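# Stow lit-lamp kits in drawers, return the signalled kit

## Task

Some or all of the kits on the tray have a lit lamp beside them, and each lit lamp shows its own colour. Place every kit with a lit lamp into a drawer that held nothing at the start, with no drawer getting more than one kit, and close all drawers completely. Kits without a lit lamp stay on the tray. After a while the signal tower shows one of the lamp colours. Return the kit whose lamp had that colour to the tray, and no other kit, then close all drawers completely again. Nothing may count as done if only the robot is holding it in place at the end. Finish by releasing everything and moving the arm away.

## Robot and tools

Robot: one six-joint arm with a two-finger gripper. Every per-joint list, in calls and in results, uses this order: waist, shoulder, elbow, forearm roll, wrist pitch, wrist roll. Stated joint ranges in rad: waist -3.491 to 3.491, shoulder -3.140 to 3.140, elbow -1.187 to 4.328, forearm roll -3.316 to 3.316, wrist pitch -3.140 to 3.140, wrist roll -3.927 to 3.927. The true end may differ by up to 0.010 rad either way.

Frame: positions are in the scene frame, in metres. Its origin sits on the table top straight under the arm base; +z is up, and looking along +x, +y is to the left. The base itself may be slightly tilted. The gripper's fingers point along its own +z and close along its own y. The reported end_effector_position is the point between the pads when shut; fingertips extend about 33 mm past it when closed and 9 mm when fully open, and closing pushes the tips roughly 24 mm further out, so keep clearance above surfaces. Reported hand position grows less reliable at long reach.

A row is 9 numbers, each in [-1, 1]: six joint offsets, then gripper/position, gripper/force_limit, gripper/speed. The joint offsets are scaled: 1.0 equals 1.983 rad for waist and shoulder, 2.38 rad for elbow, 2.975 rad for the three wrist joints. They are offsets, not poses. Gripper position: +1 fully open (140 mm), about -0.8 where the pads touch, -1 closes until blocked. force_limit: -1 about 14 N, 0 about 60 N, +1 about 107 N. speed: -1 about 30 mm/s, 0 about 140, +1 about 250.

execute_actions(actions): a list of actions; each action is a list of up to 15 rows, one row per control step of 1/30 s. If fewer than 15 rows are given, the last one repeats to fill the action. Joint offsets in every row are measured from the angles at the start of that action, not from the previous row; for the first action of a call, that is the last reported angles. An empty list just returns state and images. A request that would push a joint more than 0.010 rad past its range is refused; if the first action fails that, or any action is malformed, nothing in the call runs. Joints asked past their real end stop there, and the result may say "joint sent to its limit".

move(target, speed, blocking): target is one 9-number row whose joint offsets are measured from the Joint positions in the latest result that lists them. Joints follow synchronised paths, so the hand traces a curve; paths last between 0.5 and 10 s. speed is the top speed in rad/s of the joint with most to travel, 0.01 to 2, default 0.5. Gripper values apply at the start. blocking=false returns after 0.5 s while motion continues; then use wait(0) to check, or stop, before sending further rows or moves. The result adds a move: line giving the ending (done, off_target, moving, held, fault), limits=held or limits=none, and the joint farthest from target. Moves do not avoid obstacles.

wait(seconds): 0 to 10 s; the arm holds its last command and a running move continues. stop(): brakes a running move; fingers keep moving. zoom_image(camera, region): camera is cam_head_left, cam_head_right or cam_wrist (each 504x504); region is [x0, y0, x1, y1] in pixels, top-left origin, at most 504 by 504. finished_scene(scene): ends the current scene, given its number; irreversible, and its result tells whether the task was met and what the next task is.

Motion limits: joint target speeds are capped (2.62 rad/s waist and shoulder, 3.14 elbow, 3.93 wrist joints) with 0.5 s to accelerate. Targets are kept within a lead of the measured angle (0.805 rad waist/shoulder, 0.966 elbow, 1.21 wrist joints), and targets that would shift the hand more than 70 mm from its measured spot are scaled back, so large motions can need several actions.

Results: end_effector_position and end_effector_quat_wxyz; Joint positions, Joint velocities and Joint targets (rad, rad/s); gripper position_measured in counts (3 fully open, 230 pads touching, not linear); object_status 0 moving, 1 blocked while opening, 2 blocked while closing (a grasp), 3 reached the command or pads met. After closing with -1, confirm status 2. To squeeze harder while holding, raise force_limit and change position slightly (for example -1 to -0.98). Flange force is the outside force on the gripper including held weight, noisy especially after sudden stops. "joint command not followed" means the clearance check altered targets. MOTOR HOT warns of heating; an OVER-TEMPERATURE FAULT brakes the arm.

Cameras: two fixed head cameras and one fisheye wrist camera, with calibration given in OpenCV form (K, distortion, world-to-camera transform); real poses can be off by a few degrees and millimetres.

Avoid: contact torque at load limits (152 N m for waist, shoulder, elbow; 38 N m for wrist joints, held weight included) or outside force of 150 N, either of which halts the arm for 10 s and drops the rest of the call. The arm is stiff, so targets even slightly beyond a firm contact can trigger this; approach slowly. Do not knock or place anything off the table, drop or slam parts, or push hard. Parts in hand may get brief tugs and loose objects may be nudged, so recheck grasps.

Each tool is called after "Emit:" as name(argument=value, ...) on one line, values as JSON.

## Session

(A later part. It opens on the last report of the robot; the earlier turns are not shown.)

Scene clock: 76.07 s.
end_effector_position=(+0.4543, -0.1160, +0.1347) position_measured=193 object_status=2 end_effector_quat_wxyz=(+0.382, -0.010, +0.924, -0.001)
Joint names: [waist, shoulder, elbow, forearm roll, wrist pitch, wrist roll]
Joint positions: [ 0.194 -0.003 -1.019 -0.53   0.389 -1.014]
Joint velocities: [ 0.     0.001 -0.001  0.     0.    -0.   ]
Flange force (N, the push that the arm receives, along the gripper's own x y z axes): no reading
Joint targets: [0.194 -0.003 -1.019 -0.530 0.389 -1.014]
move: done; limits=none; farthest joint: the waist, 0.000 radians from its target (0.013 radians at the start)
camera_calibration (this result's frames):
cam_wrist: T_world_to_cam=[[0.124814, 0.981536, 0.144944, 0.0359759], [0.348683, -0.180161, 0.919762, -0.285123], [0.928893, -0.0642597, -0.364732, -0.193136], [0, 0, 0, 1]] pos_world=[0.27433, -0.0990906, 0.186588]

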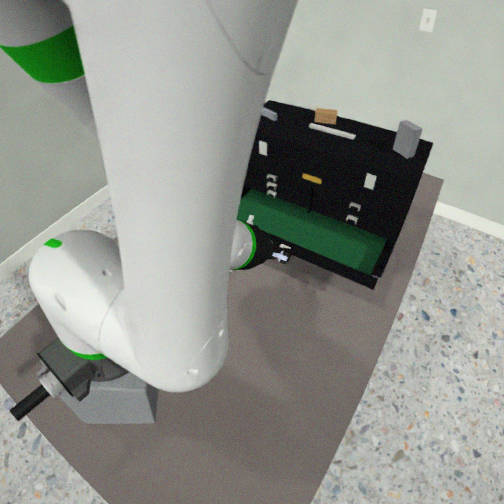

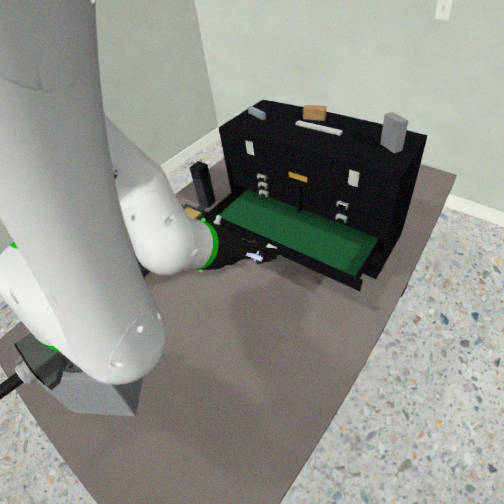

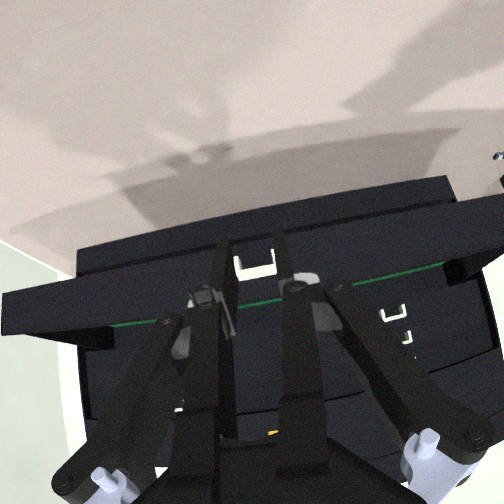

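Emit:
move(target=[0,0,0,0,0,0,0.7,0,0.5])

Emit:
move(target=[0,-0.1397,-0.0303,0,0,0,0.7,0,0], speed=0.4)

Emit:
move(target=[0.4251,0.2516,0.2731,0.2897,-0.4672,-0.6077,0.2,0,0], speed=1.2)

Emit:
move(target=[0,0.1664,0,0,0.1109,0,0.2,0,0], speed=0.4)

Scene clock: 85.73 s.
end_effector_position=(+0.4542, -0.1161, +0.1347) position_measured=41 object_status=3 end_effector_quat_wxyz=(+0.382, -0.011, +0.924, -0.001)
Joint names: [waist, shoulder, elbow, forearm roll, wrist pitch, wrist roll]
Joint positions: [ 0.194 -0.003 -1.019 -0.53   0.389 -1.014]
Joint velocities: [-0.001 -0.001 -0.    -0.     0.     0.   ]
Flange force (N, the push that the arm receives, along the gripper's own x y z axes): no reading
Joint targets: [0.194 -0.003 -1.019 -0.530 0.389 -1.014]
move: done; limits=none; farthest joint: the waist, 0.000 radians from its target (0.000 radians at the start)
camera_calibration (this result's frames):
cam_wrist: T_world_to_cam=[[0.12481, 0.981541, 0.144916, 0.0360025], [0.348799, -0.180141, 0.919722, -0.285094], [0.92885, -0.0642437, -0.364843, -0.19303], [0, 0, 0, 1]] pos_world=[0.274243, -0.0990959, 0.186564]

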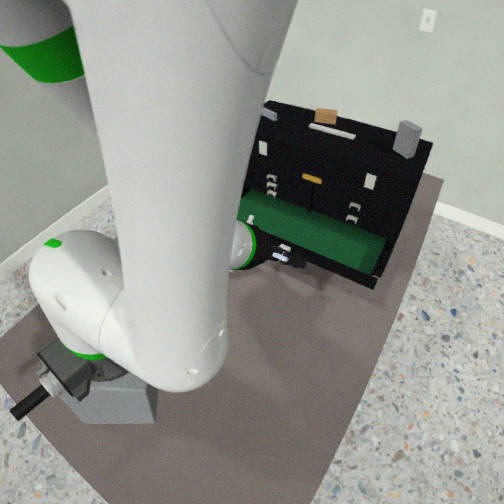

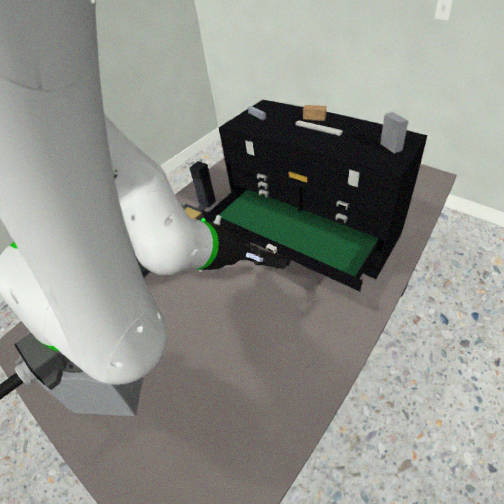

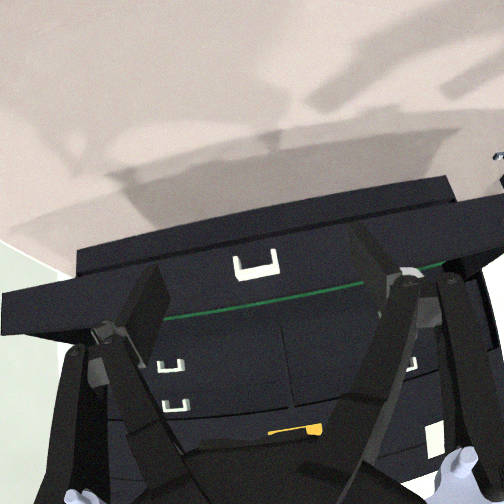

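Scene clock: 86.87 s.
end_effector_position=(+0.4688, -0.1290, +0.2199) position_measured=41 object_status=3 end_effector_quat_wxyz=(+0.473, +0.010, +0.881, +0.002)
Joint names: [waist, shoulder, elbow, forearm roll, wrist pitch, wrist roll]
Joint positions: [ 0.194 -0.28  -1.091 -0.53   0.389 -1.014]
Joint velocities: [ 0.    -0.001 -0.     0.    -0.    -0.   ]
Flange force (N, the push that the arm receives, along the gripper's own x y z axes): no reading
Joint targets: [0.194 -0.280 -1.091 -0.530 0.389 -1.014]
move: done; limits=none; farthest joint: the waist, 0.000 radians from its target (0.000 radians at the start)
camera_calibration (this result's frames):
cam_wrist: T_world_to_cam=[[0.124475, 0.973372, 0.19249, 0.0231399], [0.152187, -0.210432, 0.96569, -0.292708], [0.980482, -0.0909095, -0.174328, -0.24584], [0, 0, 0, 1]] pos_world=[0.282707, -0.106468, 0.235354]

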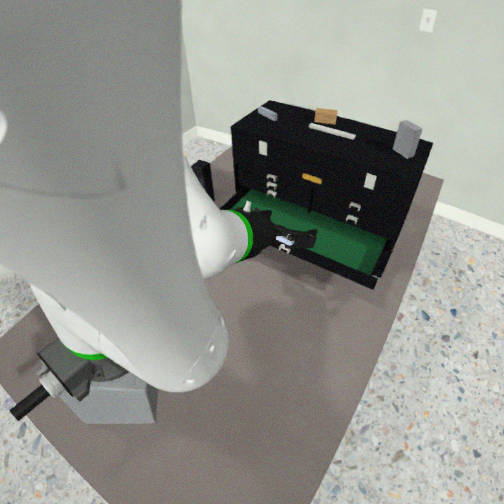

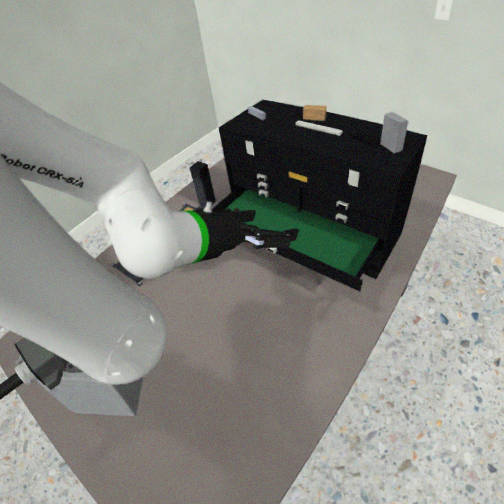

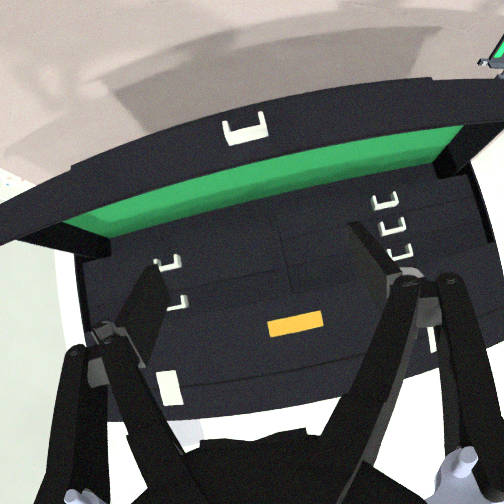

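Scene clock: 89.00 s.
end_effector_position=(+0.4286, +0.2291, +0.2297) position_measured=104 object_status=3 end_effector_quat_wxyz=(+0.040, +0.048, +0.998, -0.025)
Joint names: [waist, shoulder, elbow, forearm roll, wrist pitch, wrist roll]
Joint positions: [ 1.037  0.219 -0.441  0.332 -1.001 -2.822]
Joint velocities: [-0.    -0.001  0.    -0.001 -0.     0.   ]
Flange force (N, the push that the arm receives, along the gripper's own x y z axes): [8.2 -3.8 1.5]
Joint targets: [1.037 0.219 -0.441 0.332 -1.001 -2.822]
move: done; limits=none; farthest joint: the waist, 0.000 radians from its target (0.843 radians at the start)
camera_calibration (this result's frames):
cam_wrist: T_world_to_cam=[[0.303791, 0.952531, -0.0198805, -0.345565], [0.835747, -0.25641, 0.485572, -0.392821], [0.457425, -0.164127, -0.87397, 0.229483], [0, 0, 0, 1]] pos_world=[0.328307, 0.266102, 0.384434]

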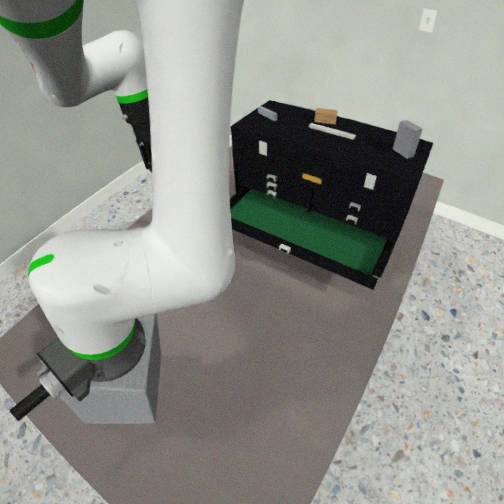

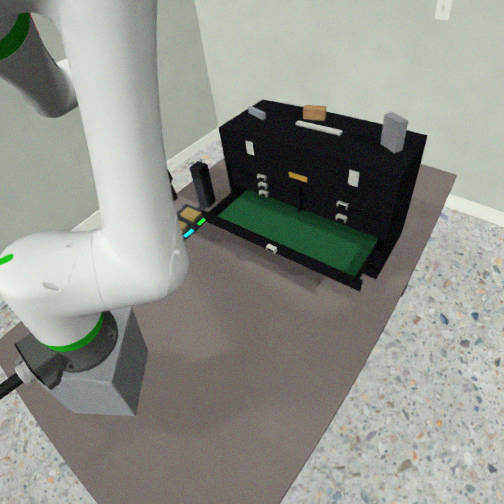

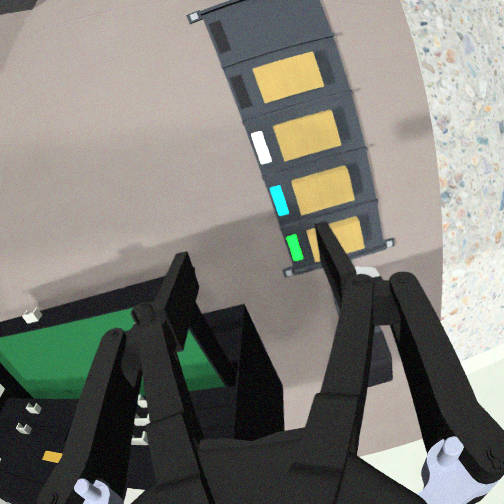

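Scene clock: 90.27 s.
end_effector_position=(+0.4067, +0.2936, +0.0765) position_measured=104 object_status=3 end_effector_quat_wxyz=(+0.008, +0.008, +1.000, -0.006)
Joint names: [waist, shoulder, elbow, forearm roll, wrist pitch, wrist roll]
Joint positions: [ 1.037  0.549 -0.441  0.332 -0.671 -2.822]
Joint velocities: [ 0.001  0.001  0.    -0.     0.    -0.001]
Flange force (N, the push that the arm receives, along the gripper's own x y z axes): [7.7 -4.0 -0.4]
Joint targets: [1.037 0.549 -0.441 0.332 -0.671 -2.822]
move: done; limits=none; farthest joint: the waist, 0.000 radians from its target (0.000 radians at the start)
camera_calibration (this result's frames):
cam_wrist: T_world_to_cam=[[0.226681, 0.973968, 0.00111455, -0.379871], [0.882657, -0.205913, 0.422512, -0.312682], [0.411743, -0.0947917, -0.906356, 0.116907], [0, 0, 0, 1]] pos_world=[0.313965, 0.316679, 0.238495]

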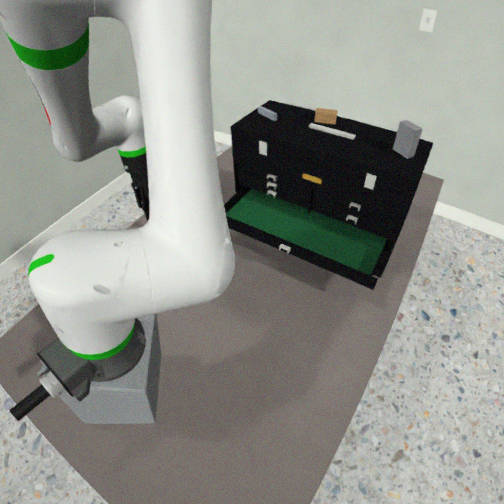

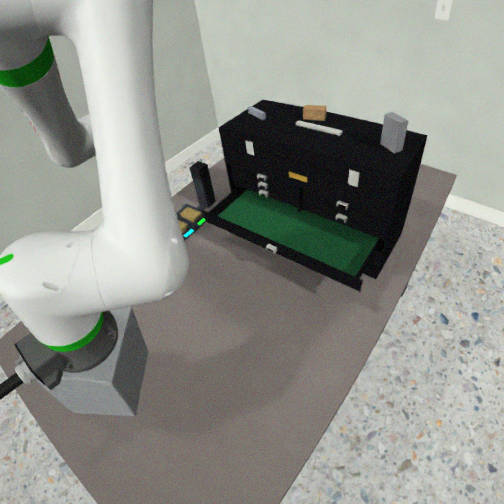

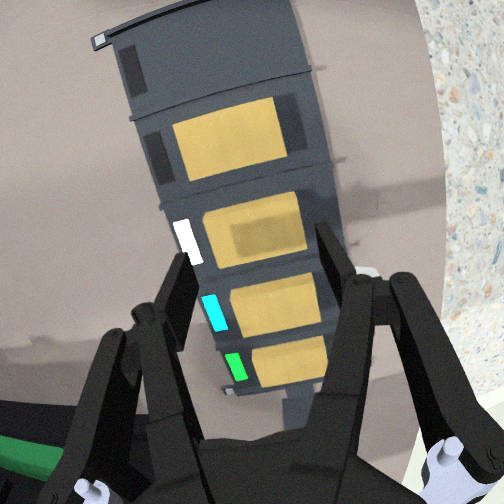

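Emit:
move(target=[-0.006,0.0338,0,0,0.0225,0.004,0.2,0,0], speed=0.12)

Emit:
move(target=[0,0,0,0,0,0,-1,0,0])

Emit:
move(target=[0,-0.2017,0,0,-0.1345,0,-1,0,0])

Emit:
move(target=[-0.4014,-0.0585,0.0387,-0.0326,-0.0131,0.3193,-1,0,0], speed=0.8)

Emit:
move(target=[0,0.1085,0,0,0.0723,0,-1,0,0], speed=0.25)

Scene clock: 96.23 s.
end_effector_position=(+0.4004, +0.2967, +0.0433) position_measured=104 object_status=3 end_effector_quat_wxyz=(-0.000, +0.002, +1.000, -0.002)
Joint names: [waist, shoulder, elbow, forearm roll, wrist pitch, wrist roll]
Joint positions: [ 1.026  0.616 -0.441  0.332 -0.604 -2.81 ]
Joint velocities: [ 0.001  0.    -0.     0.     0.     0.001]
Flange force (N, the push that the arm receives, along the gripper's own x y z axes): [7.1 -3.0 -1.5]
Joint targets: [1.026 0.616 -0.441 0.332 -0.604 -2.810]
move: done; limits=none; farthest joint: the waist, 0.000 radians from its target (0.012 radians at the start)
camera_calibration (this result's frames):
cam_wrist: T_world_to_cam=[[0.213886, 0.976848, 0.00462815, -0.377395], [0.892535, -0.197347, 0.405506, -0.298287], [0.397031, -0.0826014, -0.914081, 0.0923304], [0, 0, 0, 1]] pos_world=[0.310293, 0.317418, 0.207101]

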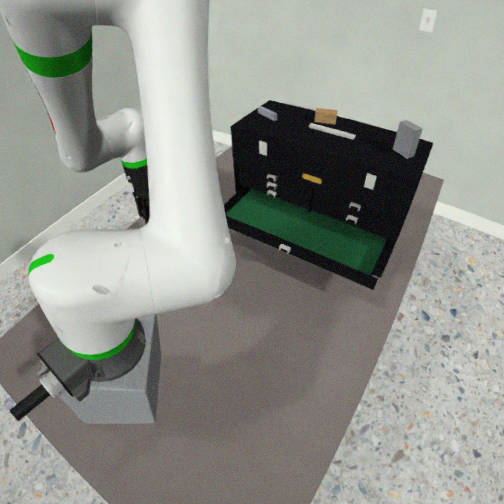

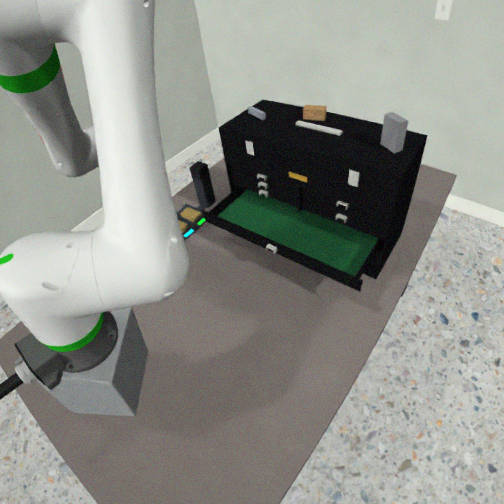

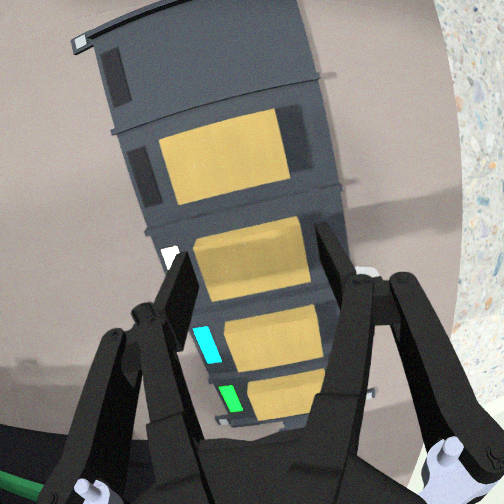

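Scene clock: 96.73 s.
end_effector_position=(+0.4004, +0.2967, +0.0433) position_measured=133 object_status=2 end_effector_quat_wxyz=(-0.000, +0.002, +1.000, -0.002)
Joint names: [waist, shoulder, elbow, forearm roll, wrist pitch, wrist roll]
Joint positions: [ 1.026  0.616 -0.441  0.332 -0.604 -2.81 ]
Joint velocities: [ 0.001 -0.    -0.    -0.001  0.    -0.001]
Flange force (N, the push that the arm receives, along the gripper's own x y z axes): [15.6 -7.1 -40.7]
Joint targets: [1.026 0.616 -0.441 0.332 -0.604 -2.810]
move: done; limits=none; farthest joint: the waist, 0.000 radians from its target (0.000 radians at the start)
camera_calibration (this result's frames):
cam_wrist: T_world_to_cam=[[0.213888, 0.976847, 0.0046204, -0.377391], [0.892537, -0.197346, 0.405502, -0.298286], [0.397025, -0.0826082, -0.914082, 0.0923297], [0, 0, 0, 1]] pos_world=[0.310293, 0.317415, 0.207096]

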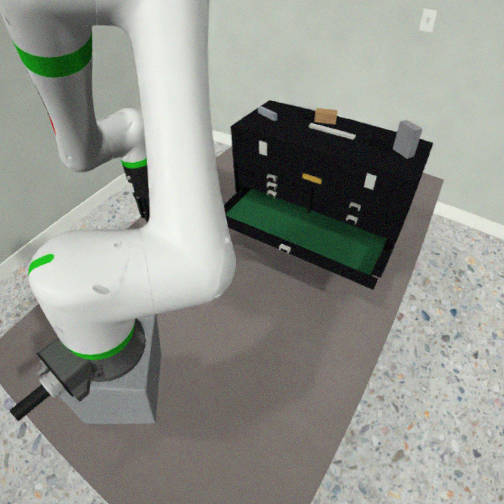

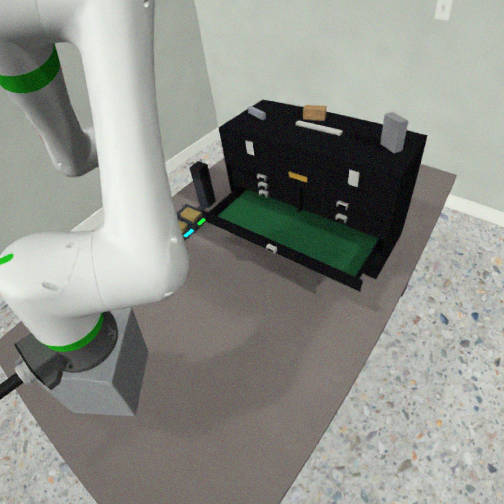

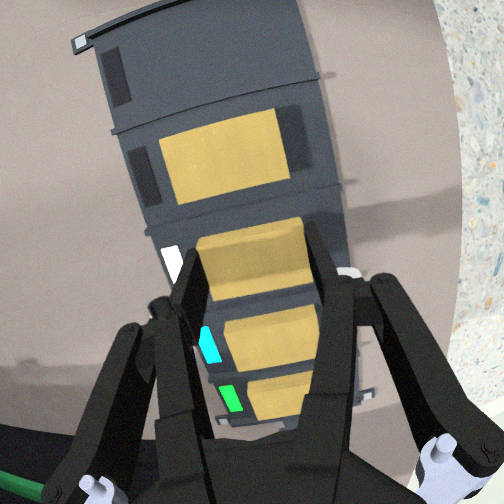

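Scene clock: 98.00 s.
end_effector_position=(+0.4312, +0.2232, +0.2299) position_measured=133 object_status=2 end_effector_quat_wxyz=(+0.039, +0.048, +0.998, -0.027)
Joint names: [waist, shoulder, elbow, forearm roll, wrist pitch, wrist roll]
Joint positions: [ 1.026  0.216 -0.441  0.332 -1.004 -2.81 ]
Joint velocities: [ 0.001 -0.001 -0.     0.001 -0.001  0.   ]
Flange force (N, the push that the arm receives, along the gripper's own x y z axes): [6.8 -2.1 2.4]
Joint targets: [1.026 0.216 -0.441 0.332 -1.004 -2.810]
move: done; limits=none; farthest joint: the waist, 0.000 radians from its target (0.000 radians at the start)
camera_calibration (this result's frames):
cam_wrist: T_world_to_cam=[[0.304416, 0.952256, -0.0232398, -0.340192], [0.836628, -0.255629, 0.484467, -0.396902], [0.455395, -0.166923, -0.874501, 0.229144], [0, 0, 0, 1]] pos_world=[0.331268, 0.260739, 0.384766]

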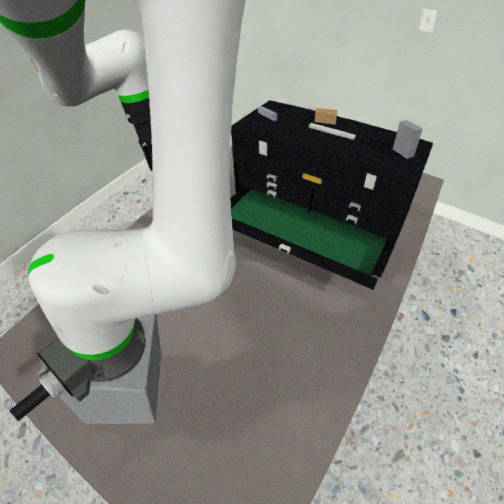

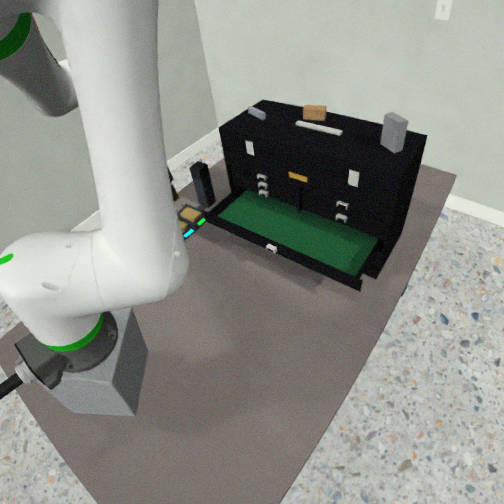

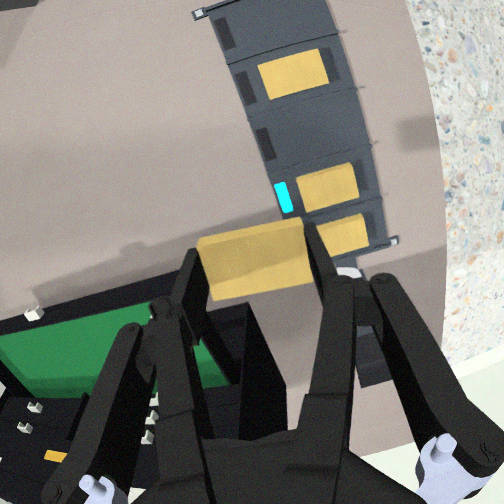

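Scene clock: 99.73 s.
end_effector_position=(+0.5038, -0.1290, +0.2387) position_measured=133 object_status=2 end_effector_quat_wxyz=(+0.003, +0.010, +1.000, -0.015)
Joint names: [waist, shoulder, elbow, forearm roll, wrist pitch, wrist roll]
Joint positions: [ 0.229  0.1   -0.349  0.235 -1.043 -1.86 ]
Joint velocities: [-0.001 -0.001  0.    -0.001 -0.     0.001]
Flange force (N, the push that the arm receives, along the gripper's own x y z axes): [7.6 4.5 2.2]
Joint targets: [0.229 0.100 -0.349 0.235 -1.043 -1.860]
move: done; limits=none; farthest joint: the waist, 0.000 radians from its target (0.796 radians at the start)
camera_calibration (this result's frames):
cam_wrist: T_world_to_cam=[[0.230233, 0.972929, -0.0200214, 0.0126214], [0.886851, -0.201305, 0.415899, -0.553966], [0.40061, -0.11351, -0.90919, 0.187771], [0, 0, 0, 1]] pos_world=[0.413156, -0.102482, 0.401367]

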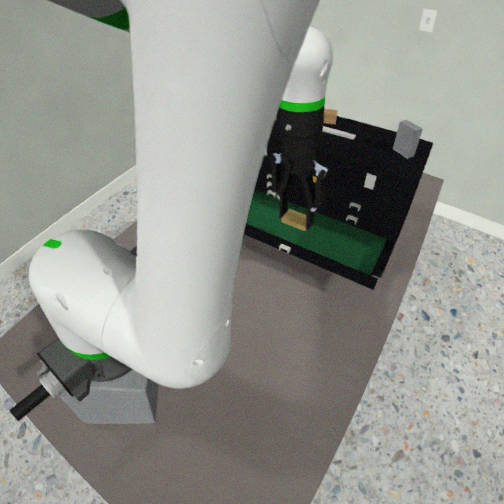

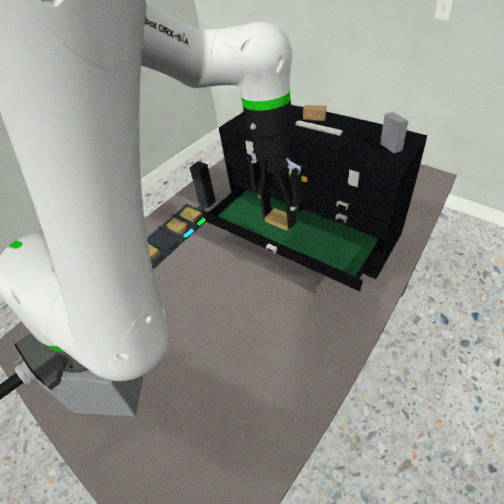

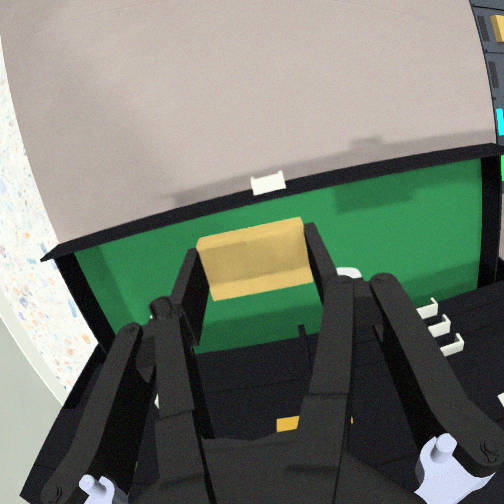

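Scene clock: 101.00 s.
end_effector_position=(+0.5338, -0.0959, +0.1368) position_measured=133 object_status=2 end_effector_quat_wxyz=(+0.001, -0.010, +1.000, -0.000)
Joint names: [waist, shoulder, elbow, forearm roll, wrist pitch, wrist roll]
Joint positions: [ 0.229  0.315 -0.348  0.235 -0.828 -1.86 ]
Joint velocities: [-0.     0.001  0.    -0.002  0.     0.   ]
Flange force (N, the push that the arm receives, along the gripper's own x y z axes): [2.7 -18.8 -92.3]
Joint targets: [0.229 0.315 -0.349 0.235 -0.828 -1.860]
move: done; limits=none; farthest joint: the elbow, 0.001 radians from its target (0.000 radians at the start)
camera_calibration (this result's frames):
cam_wrist: T_world_to_cam=[[0.190786, 0.981595, 0.00851893, -0.0105565], [0.895689, -0.177627, 0.407663, -0.532825], [0.401673, -0.0701461, -0.913093, 0.0910069], [0, 0, 0, 1]] pos_world=[0.442705, -0.0778983, 0.300401]

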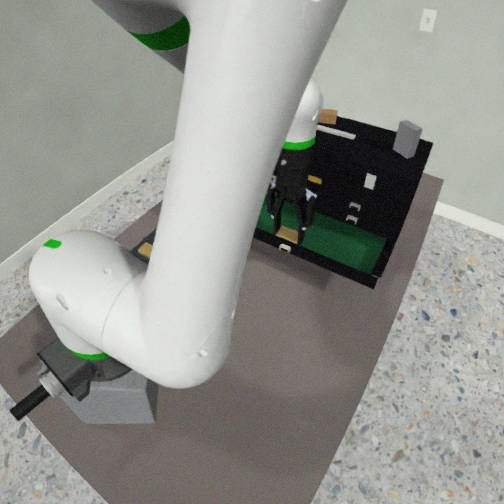

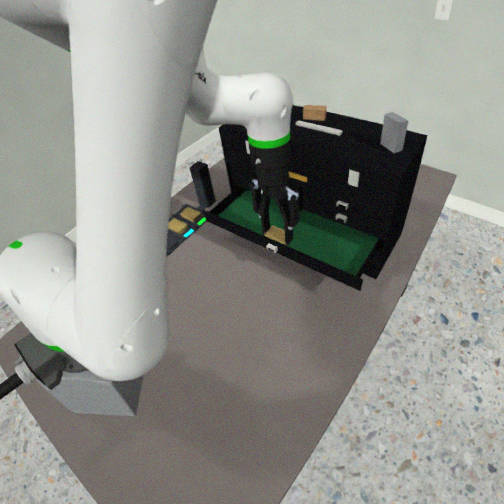

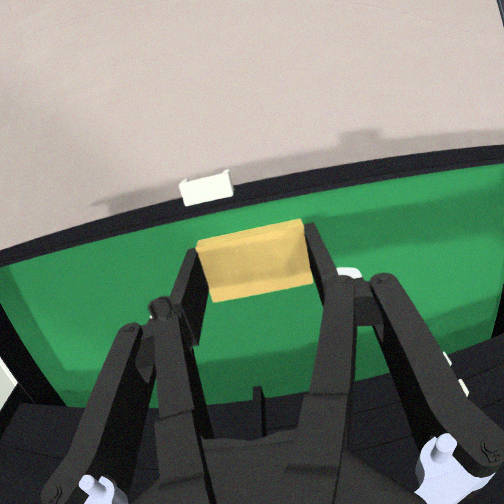

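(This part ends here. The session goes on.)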